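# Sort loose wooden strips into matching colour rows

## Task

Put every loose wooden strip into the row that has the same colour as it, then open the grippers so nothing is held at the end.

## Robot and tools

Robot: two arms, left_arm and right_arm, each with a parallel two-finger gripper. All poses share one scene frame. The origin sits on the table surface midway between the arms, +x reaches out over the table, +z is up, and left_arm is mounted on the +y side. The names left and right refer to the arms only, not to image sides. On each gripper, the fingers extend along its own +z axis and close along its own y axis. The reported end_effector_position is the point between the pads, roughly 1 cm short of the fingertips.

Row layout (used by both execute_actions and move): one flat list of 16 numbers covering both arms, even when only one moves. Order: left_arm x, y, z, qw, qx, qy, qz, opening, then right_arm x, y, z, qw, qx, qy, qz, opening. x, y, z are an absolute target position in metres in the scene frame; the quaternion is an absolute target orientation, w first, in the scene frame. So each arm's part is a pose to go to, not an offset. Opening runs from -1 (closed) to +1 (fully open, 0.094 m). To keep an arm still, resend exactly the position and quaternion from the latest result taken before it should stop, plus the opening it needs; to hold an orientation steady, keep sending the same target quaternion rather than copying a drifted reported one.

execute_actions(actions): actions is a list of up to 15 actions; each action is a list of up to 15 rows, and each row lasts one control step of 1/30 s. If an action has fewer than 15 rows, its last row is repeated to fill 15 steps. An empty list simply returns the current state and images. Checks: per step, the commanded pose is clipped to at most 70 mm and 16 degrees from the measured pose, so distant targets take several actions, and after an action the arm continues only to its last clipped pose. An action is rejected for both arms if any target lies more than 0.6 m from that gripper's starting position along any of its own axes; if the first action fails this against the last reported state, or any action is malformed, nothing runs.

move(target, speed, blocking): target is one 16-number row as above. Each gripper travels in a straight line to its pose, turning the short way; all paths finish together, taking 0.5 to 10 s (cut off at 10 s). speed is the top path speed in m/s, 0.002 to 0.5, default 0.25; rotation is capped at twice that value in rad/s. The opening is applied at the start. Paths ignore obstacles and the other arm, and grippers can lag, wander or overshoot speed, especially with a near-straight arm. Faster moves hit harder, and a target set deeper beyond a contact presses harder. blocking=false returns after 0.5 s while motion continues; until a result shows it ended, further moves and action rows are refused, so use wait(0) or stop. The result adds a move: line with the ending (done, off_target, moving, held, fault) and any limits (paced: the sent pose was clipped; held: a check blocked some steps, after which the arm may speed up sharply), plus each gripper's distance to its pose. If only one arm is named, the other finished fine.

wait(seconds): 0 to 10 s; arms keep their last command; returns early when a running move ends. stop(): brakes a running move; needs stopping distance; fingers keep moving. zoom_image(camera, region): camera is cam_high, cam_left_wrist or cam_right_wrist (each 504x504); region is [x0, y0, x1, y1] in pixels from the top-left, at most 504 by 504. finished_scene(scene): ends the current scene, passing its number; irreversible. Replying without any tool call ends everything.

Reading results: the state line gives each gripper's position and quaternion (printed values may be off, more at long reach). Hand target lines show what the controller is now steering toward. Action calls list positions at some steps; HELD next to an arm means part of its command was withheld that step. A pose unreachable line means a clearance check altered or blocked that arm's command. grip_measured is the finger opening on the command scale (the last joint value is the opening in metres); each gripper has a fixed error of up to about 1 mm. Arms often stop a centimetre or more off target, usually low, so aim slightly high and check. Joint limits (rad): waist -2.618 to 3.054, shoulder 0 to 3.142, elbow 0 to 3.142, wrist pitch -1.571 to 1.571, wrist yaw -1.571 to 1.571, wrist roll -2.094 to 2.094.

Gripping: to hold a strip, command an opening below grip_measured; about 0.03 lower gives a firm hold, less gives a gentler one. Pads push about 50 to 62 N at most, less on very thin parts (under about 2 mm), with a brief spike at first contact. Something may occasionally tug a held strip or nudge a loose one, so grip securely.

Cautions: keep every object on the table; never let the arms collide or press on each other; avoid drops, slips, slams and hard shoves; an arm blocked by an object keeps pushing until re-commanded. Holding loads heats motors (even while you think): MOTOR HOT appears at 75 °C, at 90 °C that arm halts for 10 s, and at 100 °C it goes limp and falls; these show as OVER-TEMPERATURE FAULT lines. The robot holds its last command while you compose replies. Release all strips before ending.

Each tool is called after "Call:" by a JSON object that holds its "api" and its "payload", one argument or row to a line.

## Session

Call:
{"api": "execute_actions", "payload": {
  "actions": []
}}

Scene clock: 0.00 s.
left_arm: end_effector_position=(+0.2085, +0.5750, +0.3279) grip_measured=+1.000 end_effector_quat_wxyz=(+0.572, -0.265, +0.749, -0.205) | right_arm: end_effector_position=(+0.1610, -0.0923, +0.1197) grip_measured=+1.000 end_effector_quat_wxyz=(-0.306, +0.653, -0.582, +0.376)
Joint positions: left_arm=[ 1.373  1.231  1.256 -1.024  1.254  0.292  0.094] | right_arm=[ 1.292  1.578  0.934 -0.769  1.005 -0.345  0.094]
Joint velocities: left_arm=[ 0.012 -0.012  0.002 -0.037  0.022  0.066  0.   ] | right_arm=[-0.012  0.002 -0.007 -0.066  0.022  0.022  0.   ]
Hand target (left_arm): +0.209, +0.572, +0.333; +0.577, -0.257, +0.748, -0.205
Hand target (right_arm): +0.163, -0.089, +0.127; -0.320, +0.643, -0.587, +0.373

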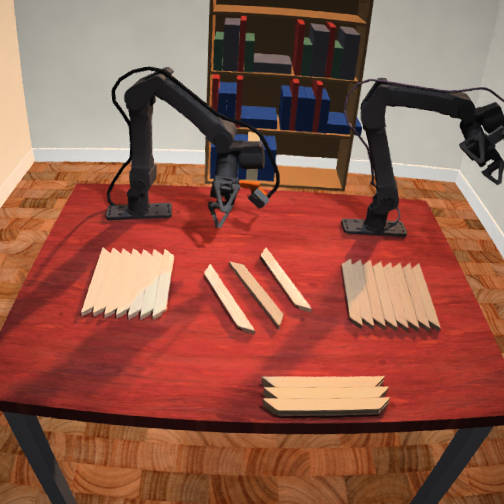

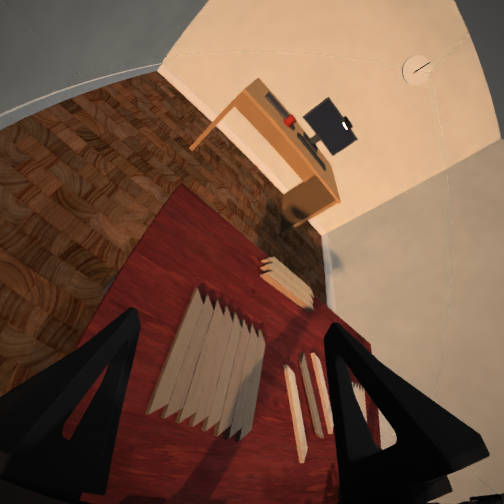

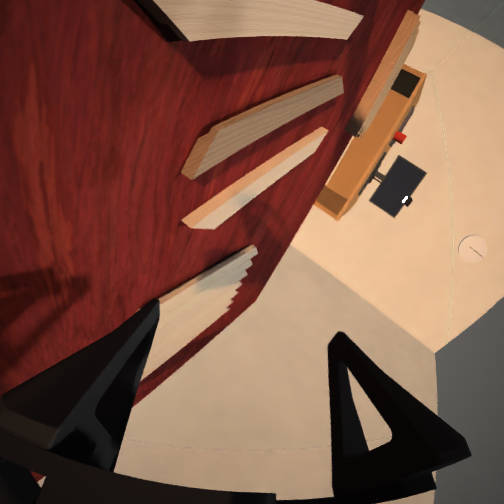

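Call:
{"api": "zoom_image", "payload": {
  "camera": "cam_high",
  "region": [70,230,450,350]
}}

Region (70, 230, 450, 350) of cam_high's 504x504 image, scaled by 1.326, with more detail than that image has; it fills the top 159 rows of this view, and the rest is white.

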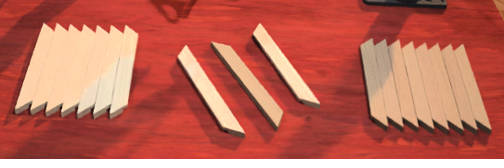

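Call:
{"api": "move", "payload": {
  "target": [0.3,0.2,0.13,0,0.5,0.866,0,0.2,0.15,-0.4,0.14,0,0.03,1,0,-1],
  "speed": 0.4
}}

Call:
{"api": "move", "payload": {
  "target": [0.35,-0.055,0.06,0,0.966,0.259,0,0.2,0.15,-0.4,0.14,0,0.03,1,0,-1],
  "speed": 0.4
}}

Scene clock: 4.97 s.
left_arm: end_effector_position=(+0.3008, +0.2029, +0.1247) grip_measured=+0.201 end_effector_quat_wxyz=(-0.016, +0.494, +0.869, +0.013) | right_arm: end_effector_position=(+0.1422, -0.3995, +0.1331) grip_measured=-0.979 end_effector_quat_wxyz=(-0.021, +0.028, +0.999, -0.009)
Joint positions: left_arm=[-0.53   1.872  1.641 -1.371 -0.026  0.521  0.056] | right_arm=[-0.411  1.239  1.051 -1.418  0.027 -0.219  0.001]
Joint velocities: left_arm=[ 0.002 -0.017  0.002 -0.037  0.022  0.037 -0.002] | right_arm=[ 0.002 -0.007  0.007 -0.037  0.022 -0.037 -0.001]
Hand target (left_arm): +0.303, +0.200, +0.130; -0.011, +0.500, +0.866, +0.015
Hand target (right_arm): +0.147, -0.400, +0.138; -0.015, +0.030, +0.999, -0.003
Off the commanded pose (left_arm): 0.006 m, 2 deg.
Off the commanded pose (right_arm): 0.010 m, 3 deg.
move: off_target (right_arm)

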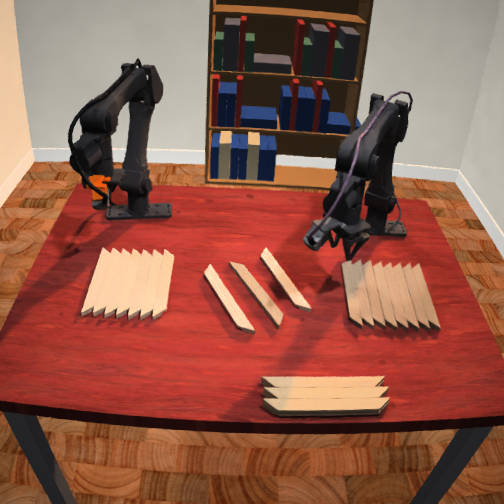

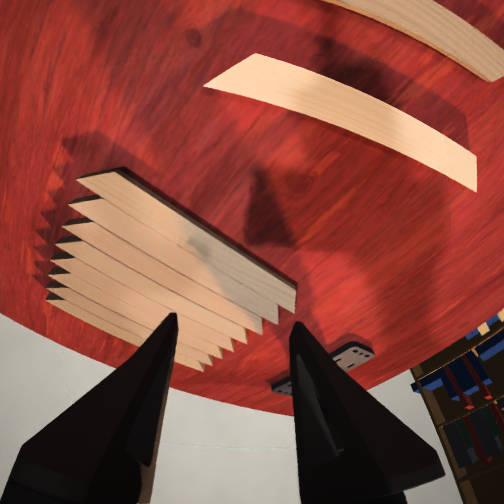

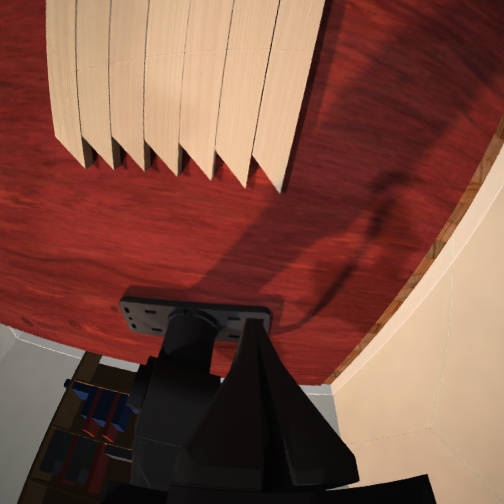

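Scene clock: 7.60 s.
left_arm: end_effector_position=(+0.3536, -0.0450, +0.0546) grip_measured=+0.202 end_effector_quat_wxyz=(+0.068, +0.960, +0.268, +0.042) | right_arm: end_effector_position=(+0.1425, -0.3984, +0.1331) grip_measured=-0.979 end_effector_quat_wxyz=(-0.019, +0.028, +0.999, -0.002)
Joint positions: left_arm=[-0.885  2.747  2.828 -1.492 -0.02   1.732  0.056] | right_arm=[-0.418  1.239  1.051 -1.418  0.014 -0.226  0.001]
Joint velocities: left_arm=[-0.022 -0.022 -0.002 -0.022 -0.022  0.022 -0.   ] | right_arm=[ 0.032  0.007  0.002  0.022  0.022 -0.022 -0.   ]
Hand target (left_arm): +0.353, -0.053, +0.057; +0.083, +0.962, +0.258, +0.043
Hand target (right_arm): +0.150, -0.400, +0.140; -0.000, +0.030, +1.000, -0.000
Off the commanded pose (left_arm): 0.012 m, 9 deg.
Off the commanded pose (right_arm): 0.010 m, 2 deg.
elbow stopped short (left arm): the move would have taken joint 3 (elbow) straighter than the controller allows; a more bent joint 3 avoids this.
move: off_target (left_arm)

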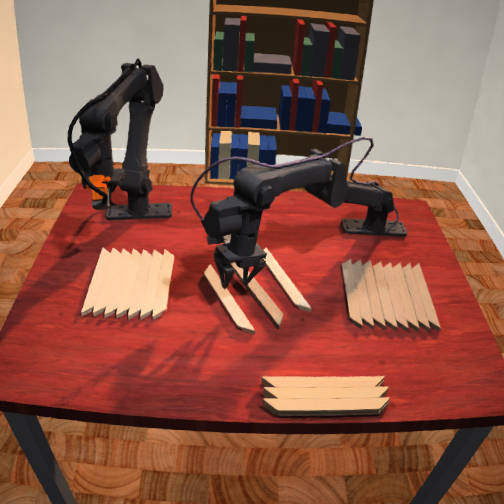

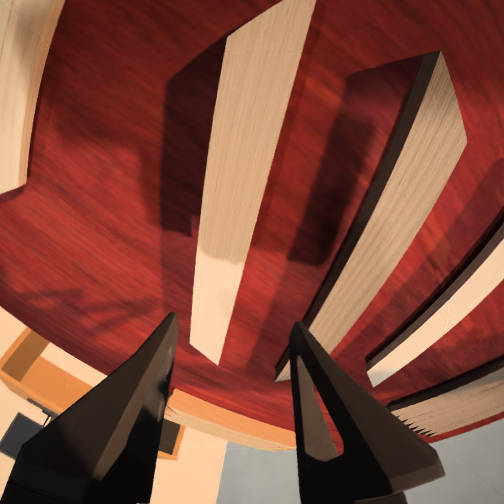

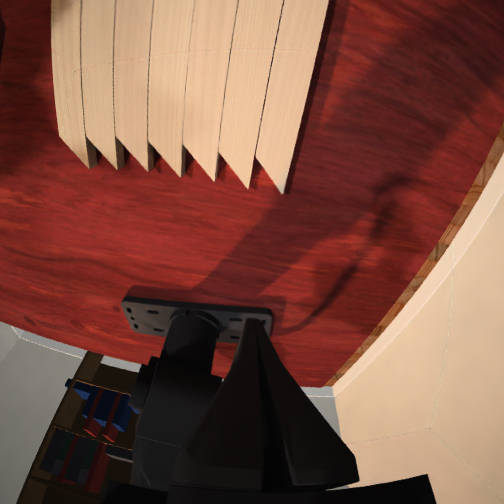

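Call:
{"api": "move", "payload": {
  "target": [0.33,0.005,0.05,0,0.974,0.225,0,0.2,0.15,-0.4,0.14,0,0.03,1,0,-1],
  "speed": 0.15
}}

Scene clock: 9.67 s.
left_arm: end_effector_position=(+0.3281, +0.0042, +0.0439) grip_measured=+0.201 end_effector_quat_wxyz=(-0.011, +0.974, +0.227, +0.002) | right_arm: end_effector_position=(+0.1425, -0.3984, +0.1331) grip_measured=-0.979 end_effector_quat_wxyz=(-0.019, +0.028, +0.999, -0.002)
Joint positions: left_arm=[-0.858  2.577  2.466 -1.477 -0.015  1.844  0.056] | right_arm=[-0.418  1.239  1.051 -1.418  0.014 -0.226  0.001]
Joint velocities: left_arm=[-0.012 -0.002  0.002  0.066 -0.051  0.007 -0.   ] | right_arm=[ 0.007 -0.017 -0.007 -0.007 -0.037 -0.051 -0.   ]
Hand target (left_arm): +0.329, +0.005, +0.051; -0.001, +0.974, +0.225, -0.000
Hand target (right_arm): +0.150, -0.400, +0.140; -0.000, +0.030, +1.000, -0.000
Off the commanded pose (left_arm): 0.006 m, 1 deg.
Off the commanded pose (right_arm): 0.010 m, 2 deg.
move: done

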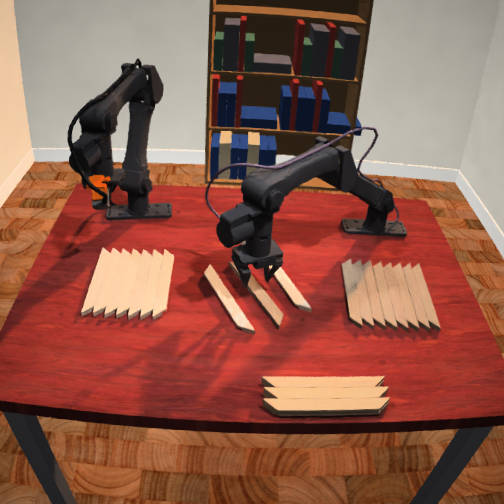

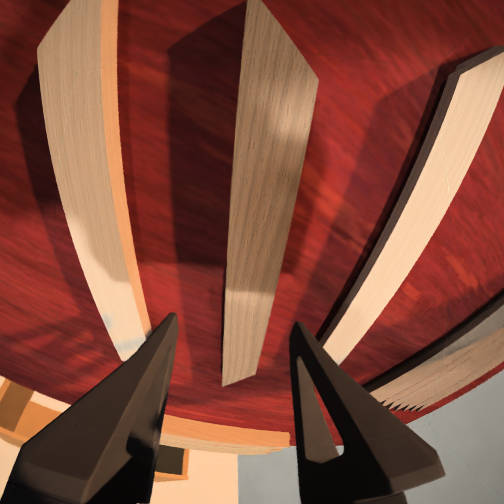

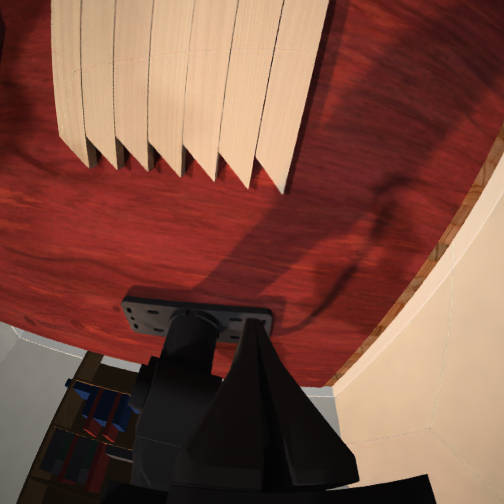

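Call:
{"api": "move", "payload": {
  "target": [0.327,0.011,0.012,0,0.974,0.225,0,0.2,0.15,-0.4,0.14,0,0.03,1,0,-1],
  "speed": 0.05
}}

Call:
{"api": "move", "payload": {
  "target": [0.327,0.011,0.012,0,0.974,0.225,0,-0.5,0.15,-0.4,0.14,0,0.03,1,0,-1]
}}

Scene clock: 11.33 s.
left_arm: end_effector_position=(+0.3249, +0.0077, +0.0075) grip_measured=+0.201 end_effector_quat_wxyz=(-0.007, +0.975, +0.224, +0.004) | right_arm: end_effector_position=(+0.1425, -0.3984, +0.1331) grip_measured=-0.979 end_effector_quat_wxyz=(-0.019, +0.028, +0.999, -0.002)
Joint positions: left_arm=[-0.858  2.519  2.213 -1.273 -0.015  1.849  0.056] | right_arm=[-0.418  1.239  1.051 -1.418  0.014 -0.226  0.001]
Joint velocities: left_arm=[-0.002  0.002 -0.012  0.022  0.007  0.007 -0.   ] | right_arm=[ 0.022  0.007 -0.012  0.007 -0.007 -0.051  0.   ]
Hand target (left_arm): +0.326, +0.011, +0.012; -0.000, +0.974, +0.225, -0.000
Hand target (right_arm): +0.150, -0.400, +0.140; -0.000, +0.030, +1.000, -0.000
Off the commanded pose (left_arm): 0.006 m, 1 deg.
Off the commanded pose (right_arm): 0.010 m, 2 deg.
move: done

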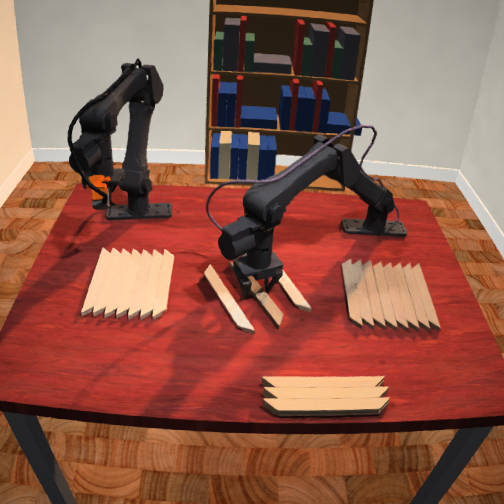

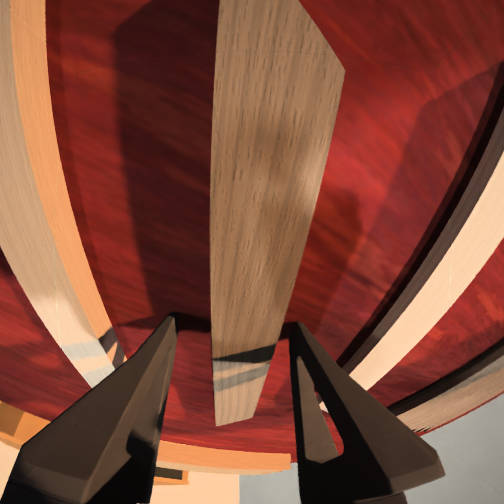

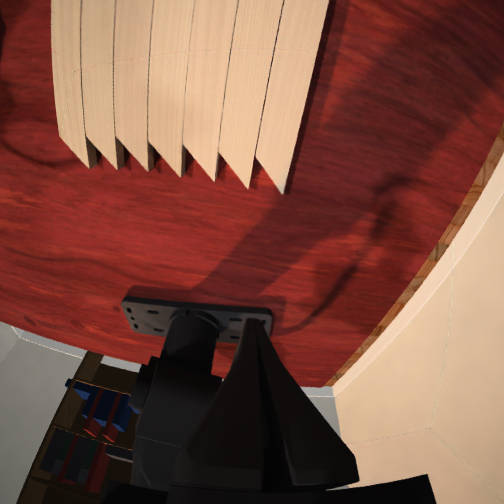

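Scene clock: 12.03 s.
left_arm: end_effector_position=(+0.3251, +0.0076, +0.0075) grip_measured=-0.426 end_effector_quat_wxyz=(-0.007, +0.975, +0.224, +0.005) | right_arm: end_effector_position=(+0.1425, -0.3984, +0.1331) grip_measured=-0.979 end_effector_quat_wxyz=(-0.019, +0.028, +0.999, -0.002)
Joint positions: left_arm=[-0.858  2.519  2.213 -1.272 -0.015  1.849  0.027] | right_arm=[-0.418  1.239  1.051 -1.418  0.014 -0.226  0.001]
Joint velocities: left_arm=[-0.012  0.002  0.012  0.007 -0.037 -0.081  0.001] | right_arm=[-0.007  0.007 -0.012 -0.007  0.051 -0.037 -0.001]
Hand target (left_arm): +0.327, +0.011, +0.012; -0.000, +0.974, +0.225, -0.000
Hand target (right_arm): +0.150, -0.400, +0.140; -0.000, +0.030, +1.000, -0.000
Off the commanded pose (left_arm): 0.006 m, 1 deg.
Off the commanded pose (right_arm): 0.010 m, 2 deg.
move: done

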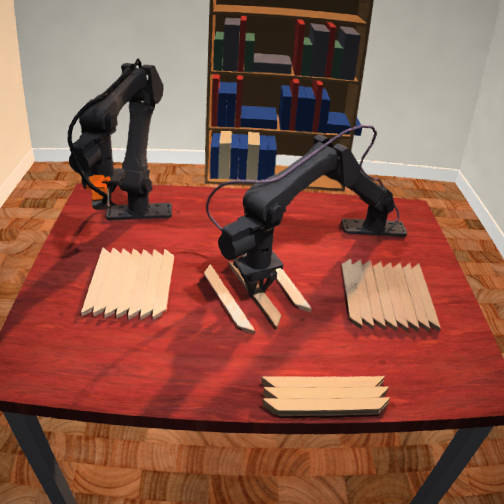

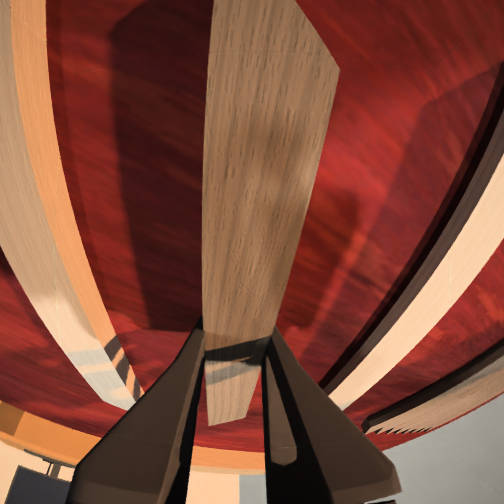

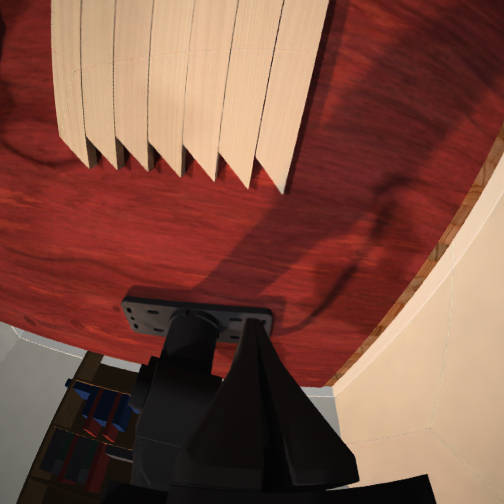

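Call:
{"api": "move", "payload": {
  "target": [0.31,0.03,0.075,0,0.974,0.225,0,-0.5,0.25,-0.25,0.12,0,-0.216,0.976,0,0.2],
  "speed": 0.2
}}

Call:
{"api": "move", "payload": {
  "target": [0.315,0.19,0.05,0,0.03,1,0,-0.5,0.35,-0.06,0.06,0,-0.216,0.976,0,0.2],
  "speed": 0.4
}}

Scene clock: 14.27 s.
left_arm: end_effector_position=(+0.3141, +0.0198, +0.0692) grip_measured=-0.426 end_effector_quat_wxyz=(+0.004, +0.974, +0.224, +0.011) | right_arm: end_effector_position=(+0.2418, -0.2565, +0.1146) grip_measured=+0.198 end_effector_quat_wxyz=(-0.012, -0.209, +0.978, -0.008)
Joint positions: left_arm=[-0.858  2.384  2.213 -1.382 -0.015  1.849  0.027] | right_arm=[ 0.196  1.641  1.326 -1.28   0.012 -0.09   0.056]
Joint velocities: left_arm=[ 0.002  0.002  0.002 -0.051  0.037 -0.051 -0.   ] | right_arm=[-0.022  0.007 -0.007  0.066 -0.066 -0.125 -0.001]
Hand target (left_arm): +0.310, +0.029, +0.075; -0.000, +0.974, +0.225, -0.000
Hand target (right_arm): +0.251, -0.251, +0.120; +0.005, -0.216, +0.976, -0.004
Off the commanded pose (left_arm): 0.012 m, 1 deg.
Off the commanded pose (right_arm): 0.012 m, 2 deg.
move: off_target (left_arm, right_arm)

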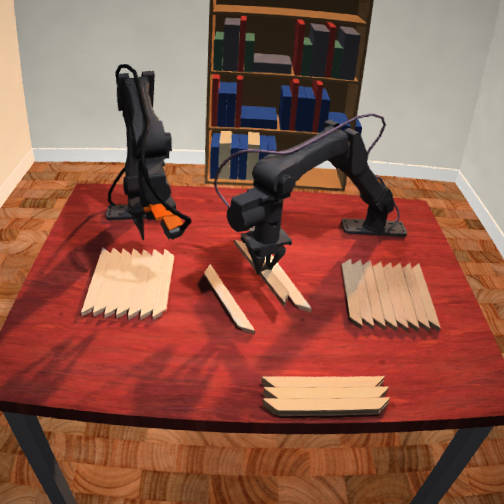

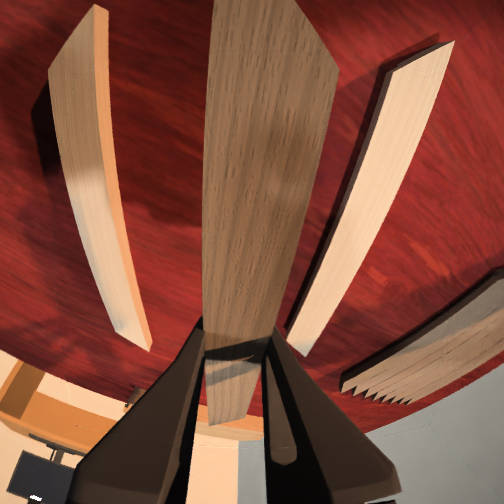

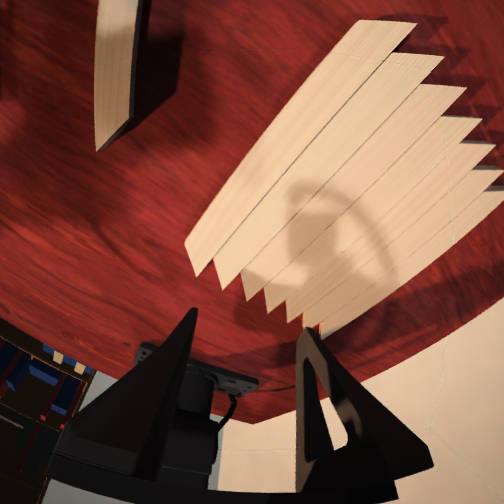

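Scene clock: 18.20 s.
left_arm: end_effector_position=(+0.3097, +0.1886, +0.0461) grip_measured=-0.427 end_effector_quat_wxyz=(-0.015, +0.041, +0.999, +0.005) | right_arm: end_effector_position=(+0.3499, -0.0667, +0.0542) grip_measured=+0.198 end_effector_quat_wxyz=(-0.002, -0.215, +0.977, -0.008)
Joint positions: left_arm=[-0.537  1.969  1.458 -1.091  0.005 -0.438  0.027] | right_arm=[ 0.508  2.436  2.247 -1.392  0.012  0.209  0.056]
Joint velocities: left_arm=[ 0.007  0.002 -0.007 -0.081 -0.095 -0.007 -0.001] | right_arm=[ 0.002  0.002 -0.007 -0.125  0.037 -0.095  0.001]
Hand target (left_arm): +0.311, +0.190, +0.051; -0.003, +0.030, +1.000, -0.002
Hand target (right_arm): +0.350, -0.060, +0.060; +0.003, -0.216, +0.976, -0.001
Off the commanded pose (left_arm): 0.007 m, 2 deg.
Off the commanded pose (right_arm): 0.009 m, 1 deg.
move: done

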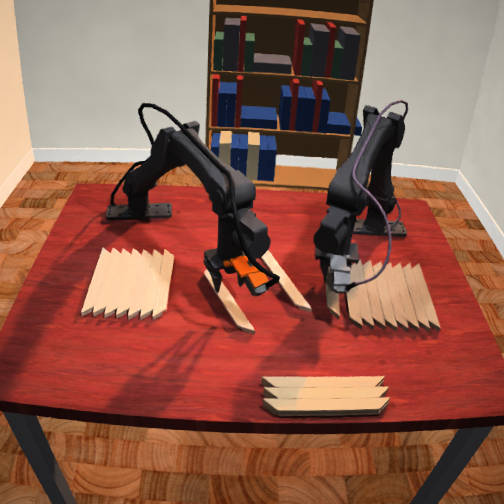

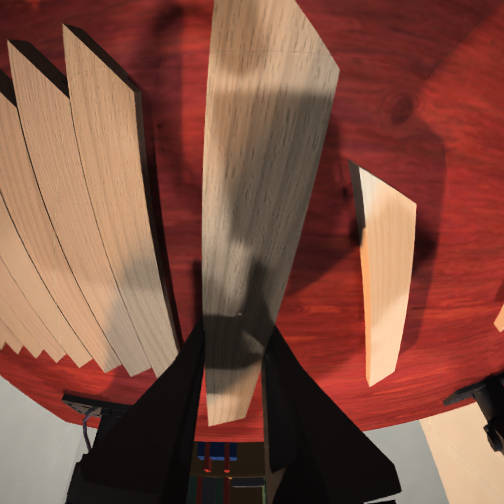

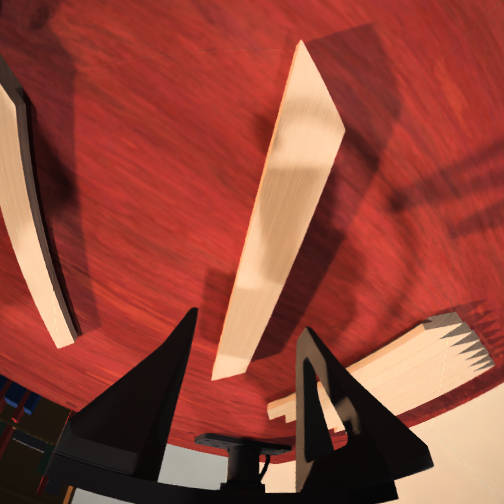

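Call:
{"api": "move", "payload": {
  "target": [0.315,0.193,0.008,0,0,1,0,-0.5,0.35,-0.063,0.007,0,-0.2,0.98,0,0.2],
  "speed": 0.05
}}

Call:
{"api": "zoom_image", "payload": {
  "camera": "cam_high",
  "region": [290,230,450,350]
}}

Scene clock: 20.70 s.
left_arm: end_effector_position=(+0.3136, +0.1885, +0.0151) grip_measured=-0.427 end_effector_quat_wxyz=(+0.002, +0.011, +1.000, -0.004) | right_arm: end_effector_position=(+0.3486, -0.0671, +0.0130) grip_measured=+0.198 end_effector_quat_wxyz=(-0.003, -0.202, +0.979, -0.007)
Joint positions: left_arm=[-0.532  1.985  1.352 -0.93   0.005 -0.492  0.027] | right_arm=[ 0.508  2.436  2.084 -1.229  0.01   0.237  0.056]
Joint velocities: left_arm=[-0.017 -0.007 -0.012 -0.037 -0.007 -0.007  0.001] | right_arm=[ 0.007  0.007 -0.002 -0.007 -0.051  0.007 -0.001]
Hand target (left_arm): +0.314, +0.193, +0.008; -0.000, +0.000, +1.000, +0.000
Hand target (right_arm): +0.350, -0.063, +0.007; -0.000, -0.200, +0.980, -0.000
Off the commanded pose (left_arm): 0.008 m, 1 deg.
Off the commanded pose (right_arm): 0.007 m, 1 deg.
move: done

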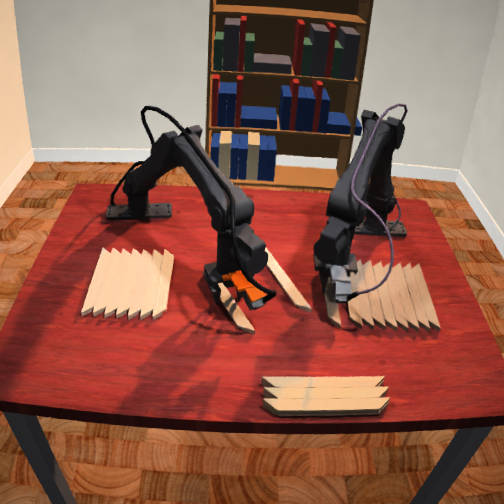

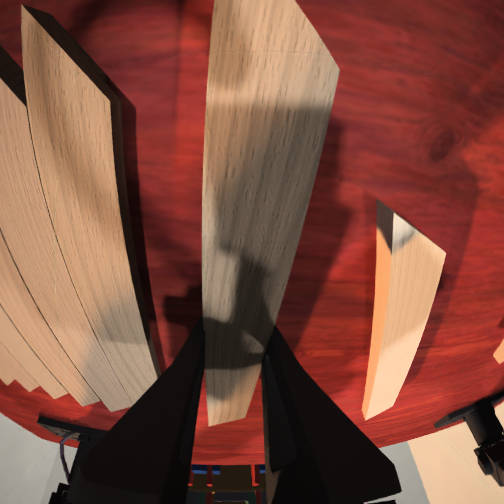

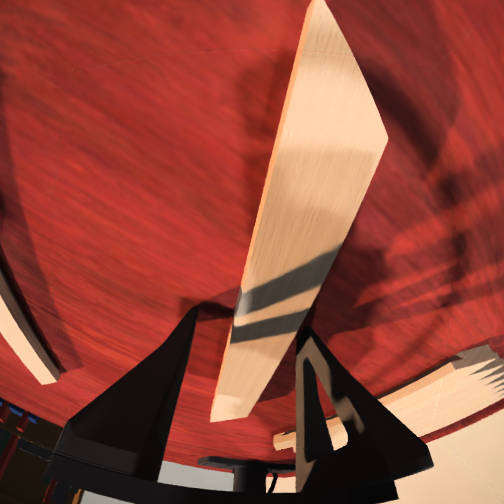

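Region (290, 230, 450, 350) of cam_high's 504x504 image, scaled by 3.150, with more detail than that image has; it fills the top 378 rows of this view, and the rest is white.

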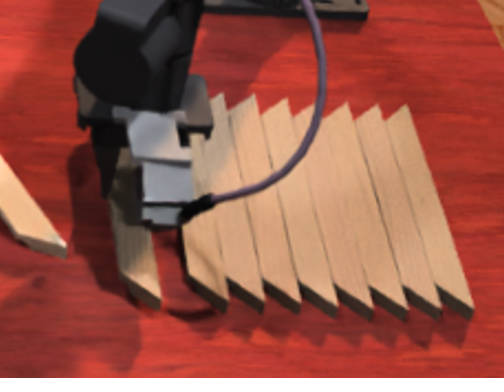

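Call:
{"api": "move", "payload": {
  "target": [0.306,0.2,0.01,0,0,1,0,-0.5,0.35,-0.066,0.007,0,-0.2,0.98,0,-0.5],
  "speed": 0.04
}}

Call:
{"api": "move", "payload": {
  "target": [0.306,0.2,0.01,0,0,1,0,-0.25,0.34,-0.075,0.06,0,-0.2,0.98,0,-0.5],
  "speed": 0.1
}}

Call:
{"api": "move", "payload": {
  "target": [0.306,0.2,0.06,0,0,1,0,-0.25,0.32,-0.09,0.06,0,-0.64,0.77,0,-0.5],
  "speed": 0.4
}}

Call:
{"api": "move", "payload": {
  "target": [0.306,0.158,0.05,0,0,1,0,-1,0.3,-0.1,0.06,0,-0.975,0.22,0,-0.5],
  "speed": 0.4
}}

Call:
{"api": "move", "payload": {
  "target": [0.306,0.158,0.008,0,0,1,0,-1,0.3,-0.1,0.009,0,-0.975,0.22,0,-0.5],
  "speed": 0.05
}}

Scene clock: 22.20 s.
left_arm: end_effector_position=(+0.3041, +0.1939, +0.0075) grip_measured=-0.427 end_effector_quat_wxyz=(-0.009, +0.011, +1.000, +0.002) | right_arm: end_effector_position=(+0.3484, -0.0674, +0.0121) grip_measured=-0.424 end_effector_quat_wxyz=(-0.003, -0.202, +0.979, -0.007)
Joint positions: left_arm=[-0.532  1.981  1.312 -0.92   0.005 -0.492  0.027] | right_arm=[ 0.508  2.436  2.08  -1.226  0.011  0.237  0.027]
Joint velocities: left_arm=[ 0.002 -0.002  0.002  0.081  0.037  0.066  0.   ] | right_arm=[-0.017 -0.012 -0.007 -0.051  0.007 -0.007 -0.001]
Hand target (left_arm): +0.306, +0.200, +0.010; -0.000, -0.000, +1.000, +0.000
Hand target (right_arm): +0.350, -0.066, +0.007; -0.001, -0.200, +0.980, -0.000
Off the commanded pose (left_arm): 0.007 m, 2 deg.
Off the commanded pose (right_arm): 0.006 m, 1 deg.
move: done

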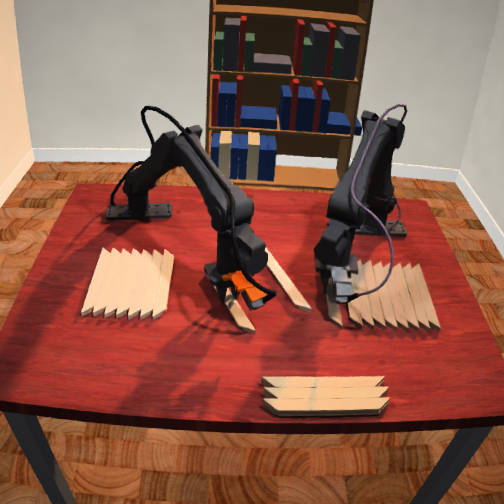

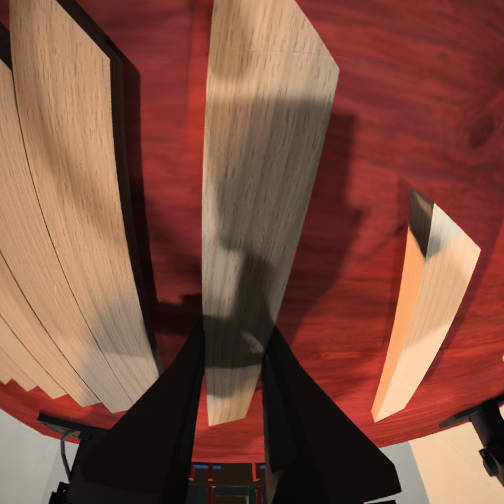

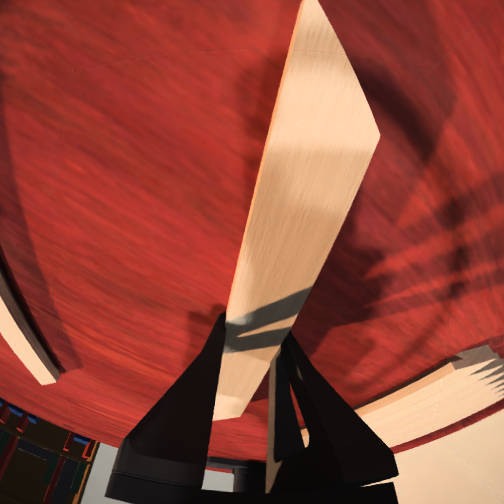

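Scene clock: 23.17 s.
left_arm: end_effector_position=(+0.3044, +0.1938, +0.0075) grip_measured=-0.251 end_effector_quat_wxyz=(-0.009, +0.011, +1.000, +0.002) | right_arm: end_effector_position=(+0.3329, -0.0789, +0.0374) grip_measured=-0.424 end_effector_quat_wxyz=(-0.023, -0.202, +0.979, -0.016)
Joint positions: left_arm=[-0.532  1.981  1.312 -0.919  0.005 -0.492  0.035] | right_arm=[ 0.508  2.381  2.08  -1.325  0.01   0.237  0.027]
Joint velocities: left_arm=[ 0.007  0.007 -0.007 -0.007  0.022 -0.022 -0.   ] | right_arm=[ 0.002 -0.022  0.007 -0.037  0.022  0.051  0.   ]
Hand target (left_arm): +0.306, +0.200, +0.010; -0.000, -0.000, +1.000, +0.000
Hand target (right_arm): +0.340, -0.075, +0.060; -0.000, -0.200, +0.980, -0.000
Off the commanded pose (left_arm): 0.007 m, 2 deg.
Off the commanded pose (right_arm): 0.024 m, 3 deg.
move: off_target (right_arm)

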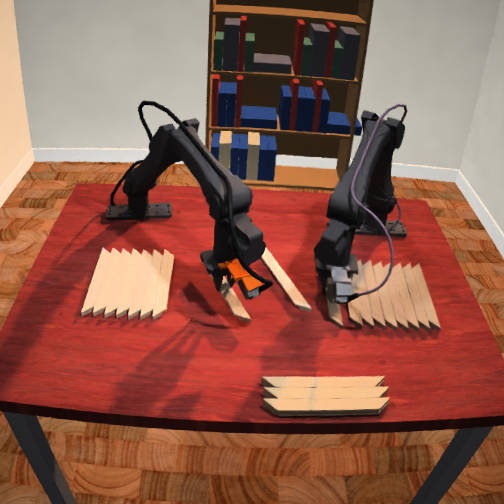

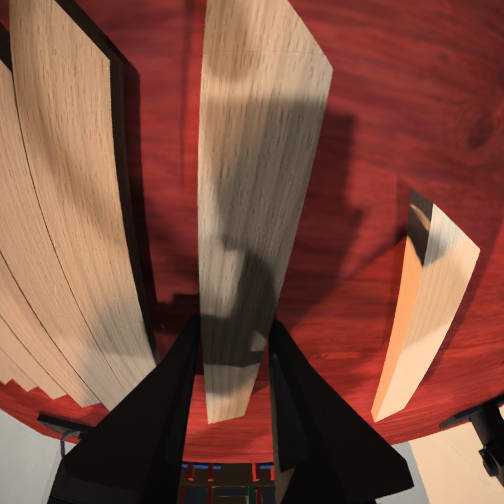

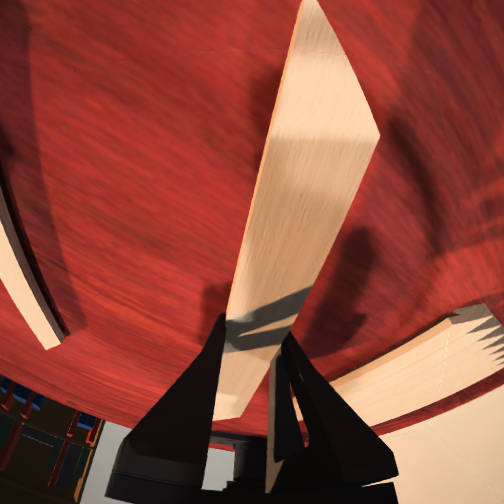

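Scene clock: 25.07 s.
left_arm: end_effector_position=(+0.2974, +0.1977, +0.0452) grip_measured=-0.251 end_effector_quat_wxyz=(-0.018, +0.011, +1.000, +0.007) | right_arm: end_effector_position=(+0.3158, -0.0923, +0.0437) grip_measured=-0.424 end_effector_quat_wxyz=(-0.026, -0.638, +0.770, -0.005)
Joint positions: left_arm=[-0.532  1.92   1.386 -1.074  0.005 -0.492  0.035] | right_arm=[ 0.508  2.269  1.914 -1.267  0.013 -0.74   0.027]
Joint velocities: left_arm=[-0.012 -0.007 -0.027 -0.022 -0.081 -0.007 -0.   ] | right_arm=[ 0.002 -0.002  0.002  0.037  0.022  0.007  0.   ]
Hand target (left_arm): +0.306, +0.200, +0.060; -0.000, -0.000, +1.000, -0.000
Hand target (right_arm): +0.320, -0.090, +0.060; -0.000, -0.639, +0.769, -0.000
Off the commanded pose (left_arm): 0.017 m, 2 deg.
Off the commanded pose (right_arm): 0.017 m, 3 deg.
move: off_target (left_arm, right_arm)

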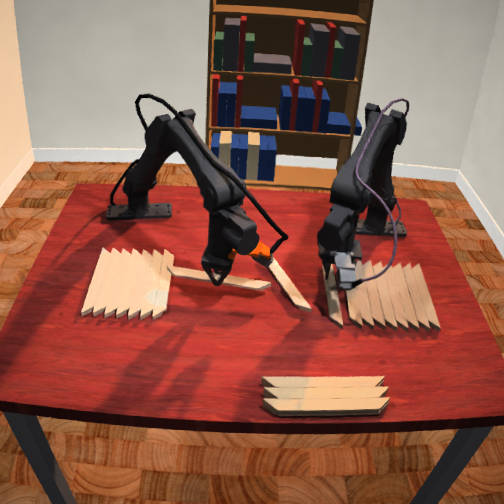

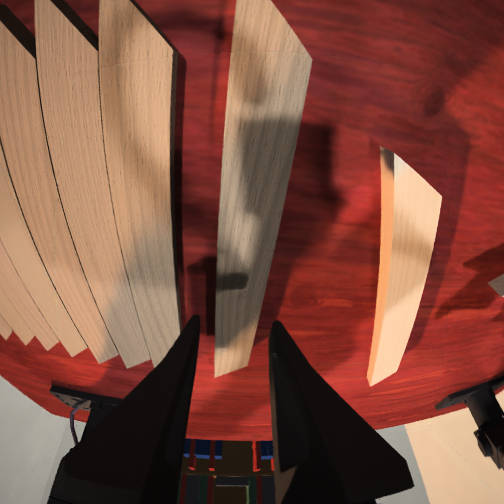

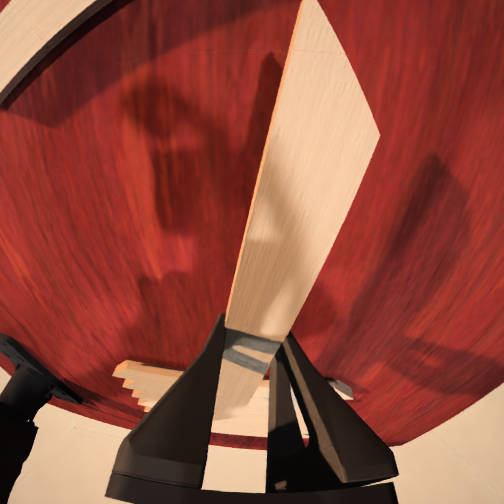

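Scene clock: 27.40 s.
left_arm: end_effector_position=(+0.3027, +0.1641, +0.0481) grip_measured=-0.979 end_effector_quat_wxyz=(-0.004, +0.001, +1.000, -0.000) | right_arm: end_effector_position=(+0.3018, -0.1038, +0.0456) grip_measured=-0.425 end_effector_quat_wxyz=(+0.019, +0.974, -0.226, -0.004)
Joint positions: left_arm=[-0.605  1.969  1.467 -1.075  0.005 -0.586  0.001] | right_arm=[ 0.508  2.173  1.764 -1.196  0.017 -2.042  0.027]
Joint velocities: left_arm=[-0.017  0.007  0.002  0.037 -0.007 -0.037 -0.   ] | right_arm=[-0.007  0.007 -0.007 -0.007 -0.007 -0.081 -0.   ]
Hand target (left_arm): +0.307, +0.158, +0.050; +0.001, +0.000, +1.000, +0.000
Hand target (right_arm): +0.300, -0.100, +0.060; +0.000, +0.975, -0.220, -0.000
Off the commanded pose (left_arm): 0.007 m, 0 deg.
Off the commanded pose (right_arm): 0.015 m, 2 deg.
move: off_target (right_arm)

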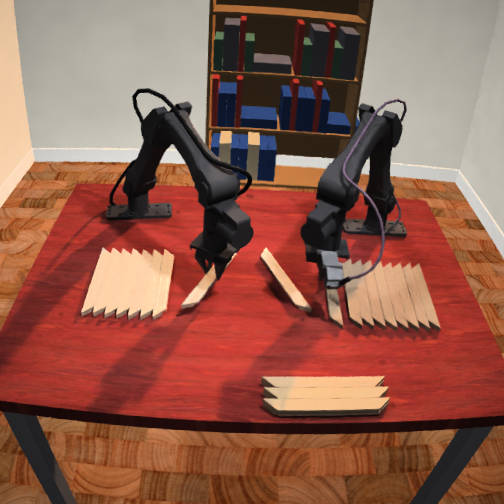

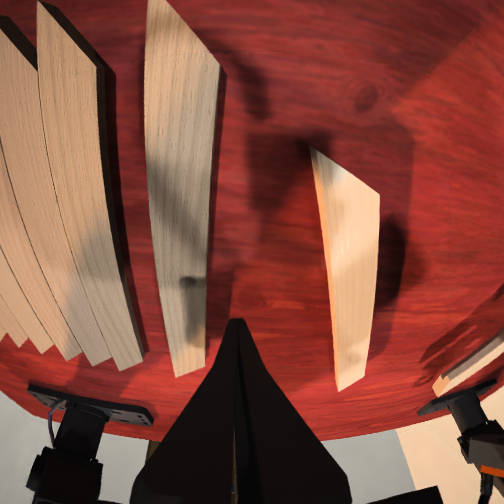

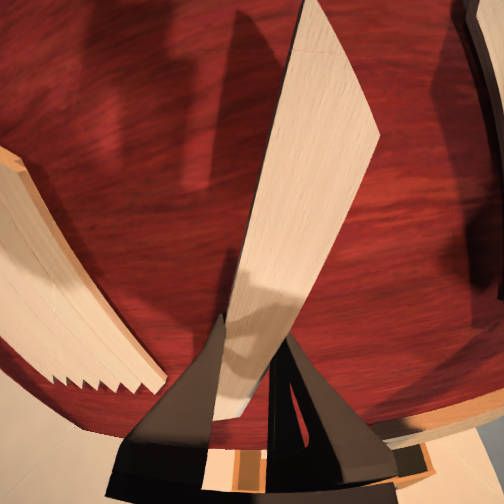

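Scene clock: 28.70 s.
left_arm: end_effector_position=(+0.3097, +0.1594, +0.0168) grip_measured=-0.979 end_effector_quat_wxyz=(+0.004, +0.000, +1.000, -0.006) | right_arm: end_effector_position=(+0.3039, -0.1023, +0.0124) grip_measured=-0.425 end_effector_quat_wxyz=(+0.003, +0.974, -0.225, +0.009)
Joint positions: left_arm=[-0.605  2.019  1.409 -0.947  0.005 -0.587  0.001] | right_arm=[ 0.508  2.173  1.629 -1.019  0.017 -2.044  0.027]
Joint velocities: left_arm=[ 0.017 -0.017 -0.012  0.037  0.007 -0.007 -0.001] | right_arm=[ 0.012  0.007  0.002  0.051  0.007  0.007 -0.   ]
Hand target (left_arm): +0.305, +0.159, +0.008; +0.000, -0.000, +1.000, +0.000
Hand target (right_arm): +0.300, -0.100, +0.009; +0.000, +0.975, -0.220, -0.000
Off the commanded pose (left_arm): 0.010 m, 1 deg.
Off the commanded pose (right_arm): 0.006 m, 1 deg.
move: done

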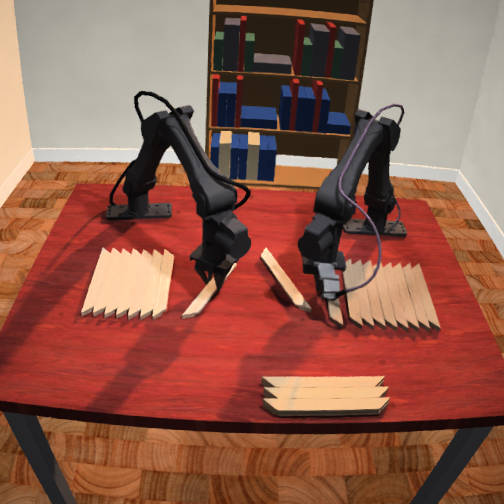

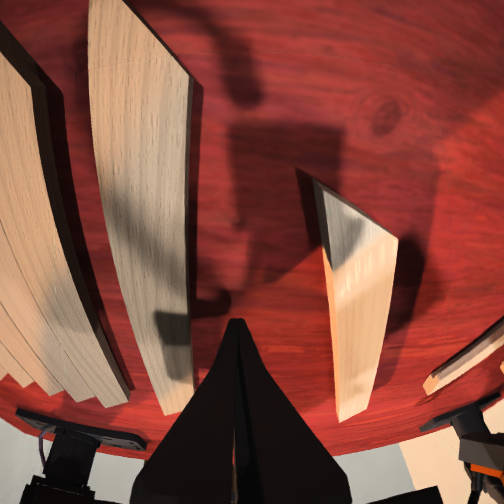

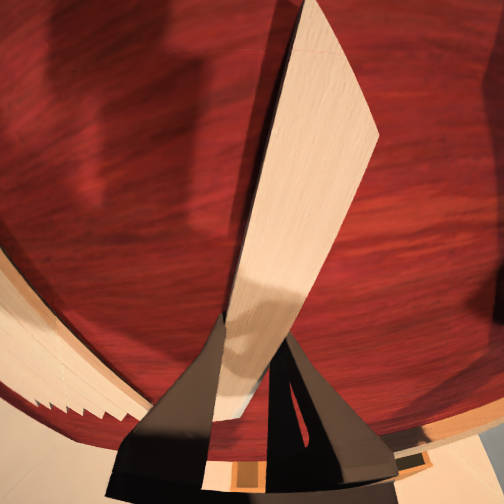

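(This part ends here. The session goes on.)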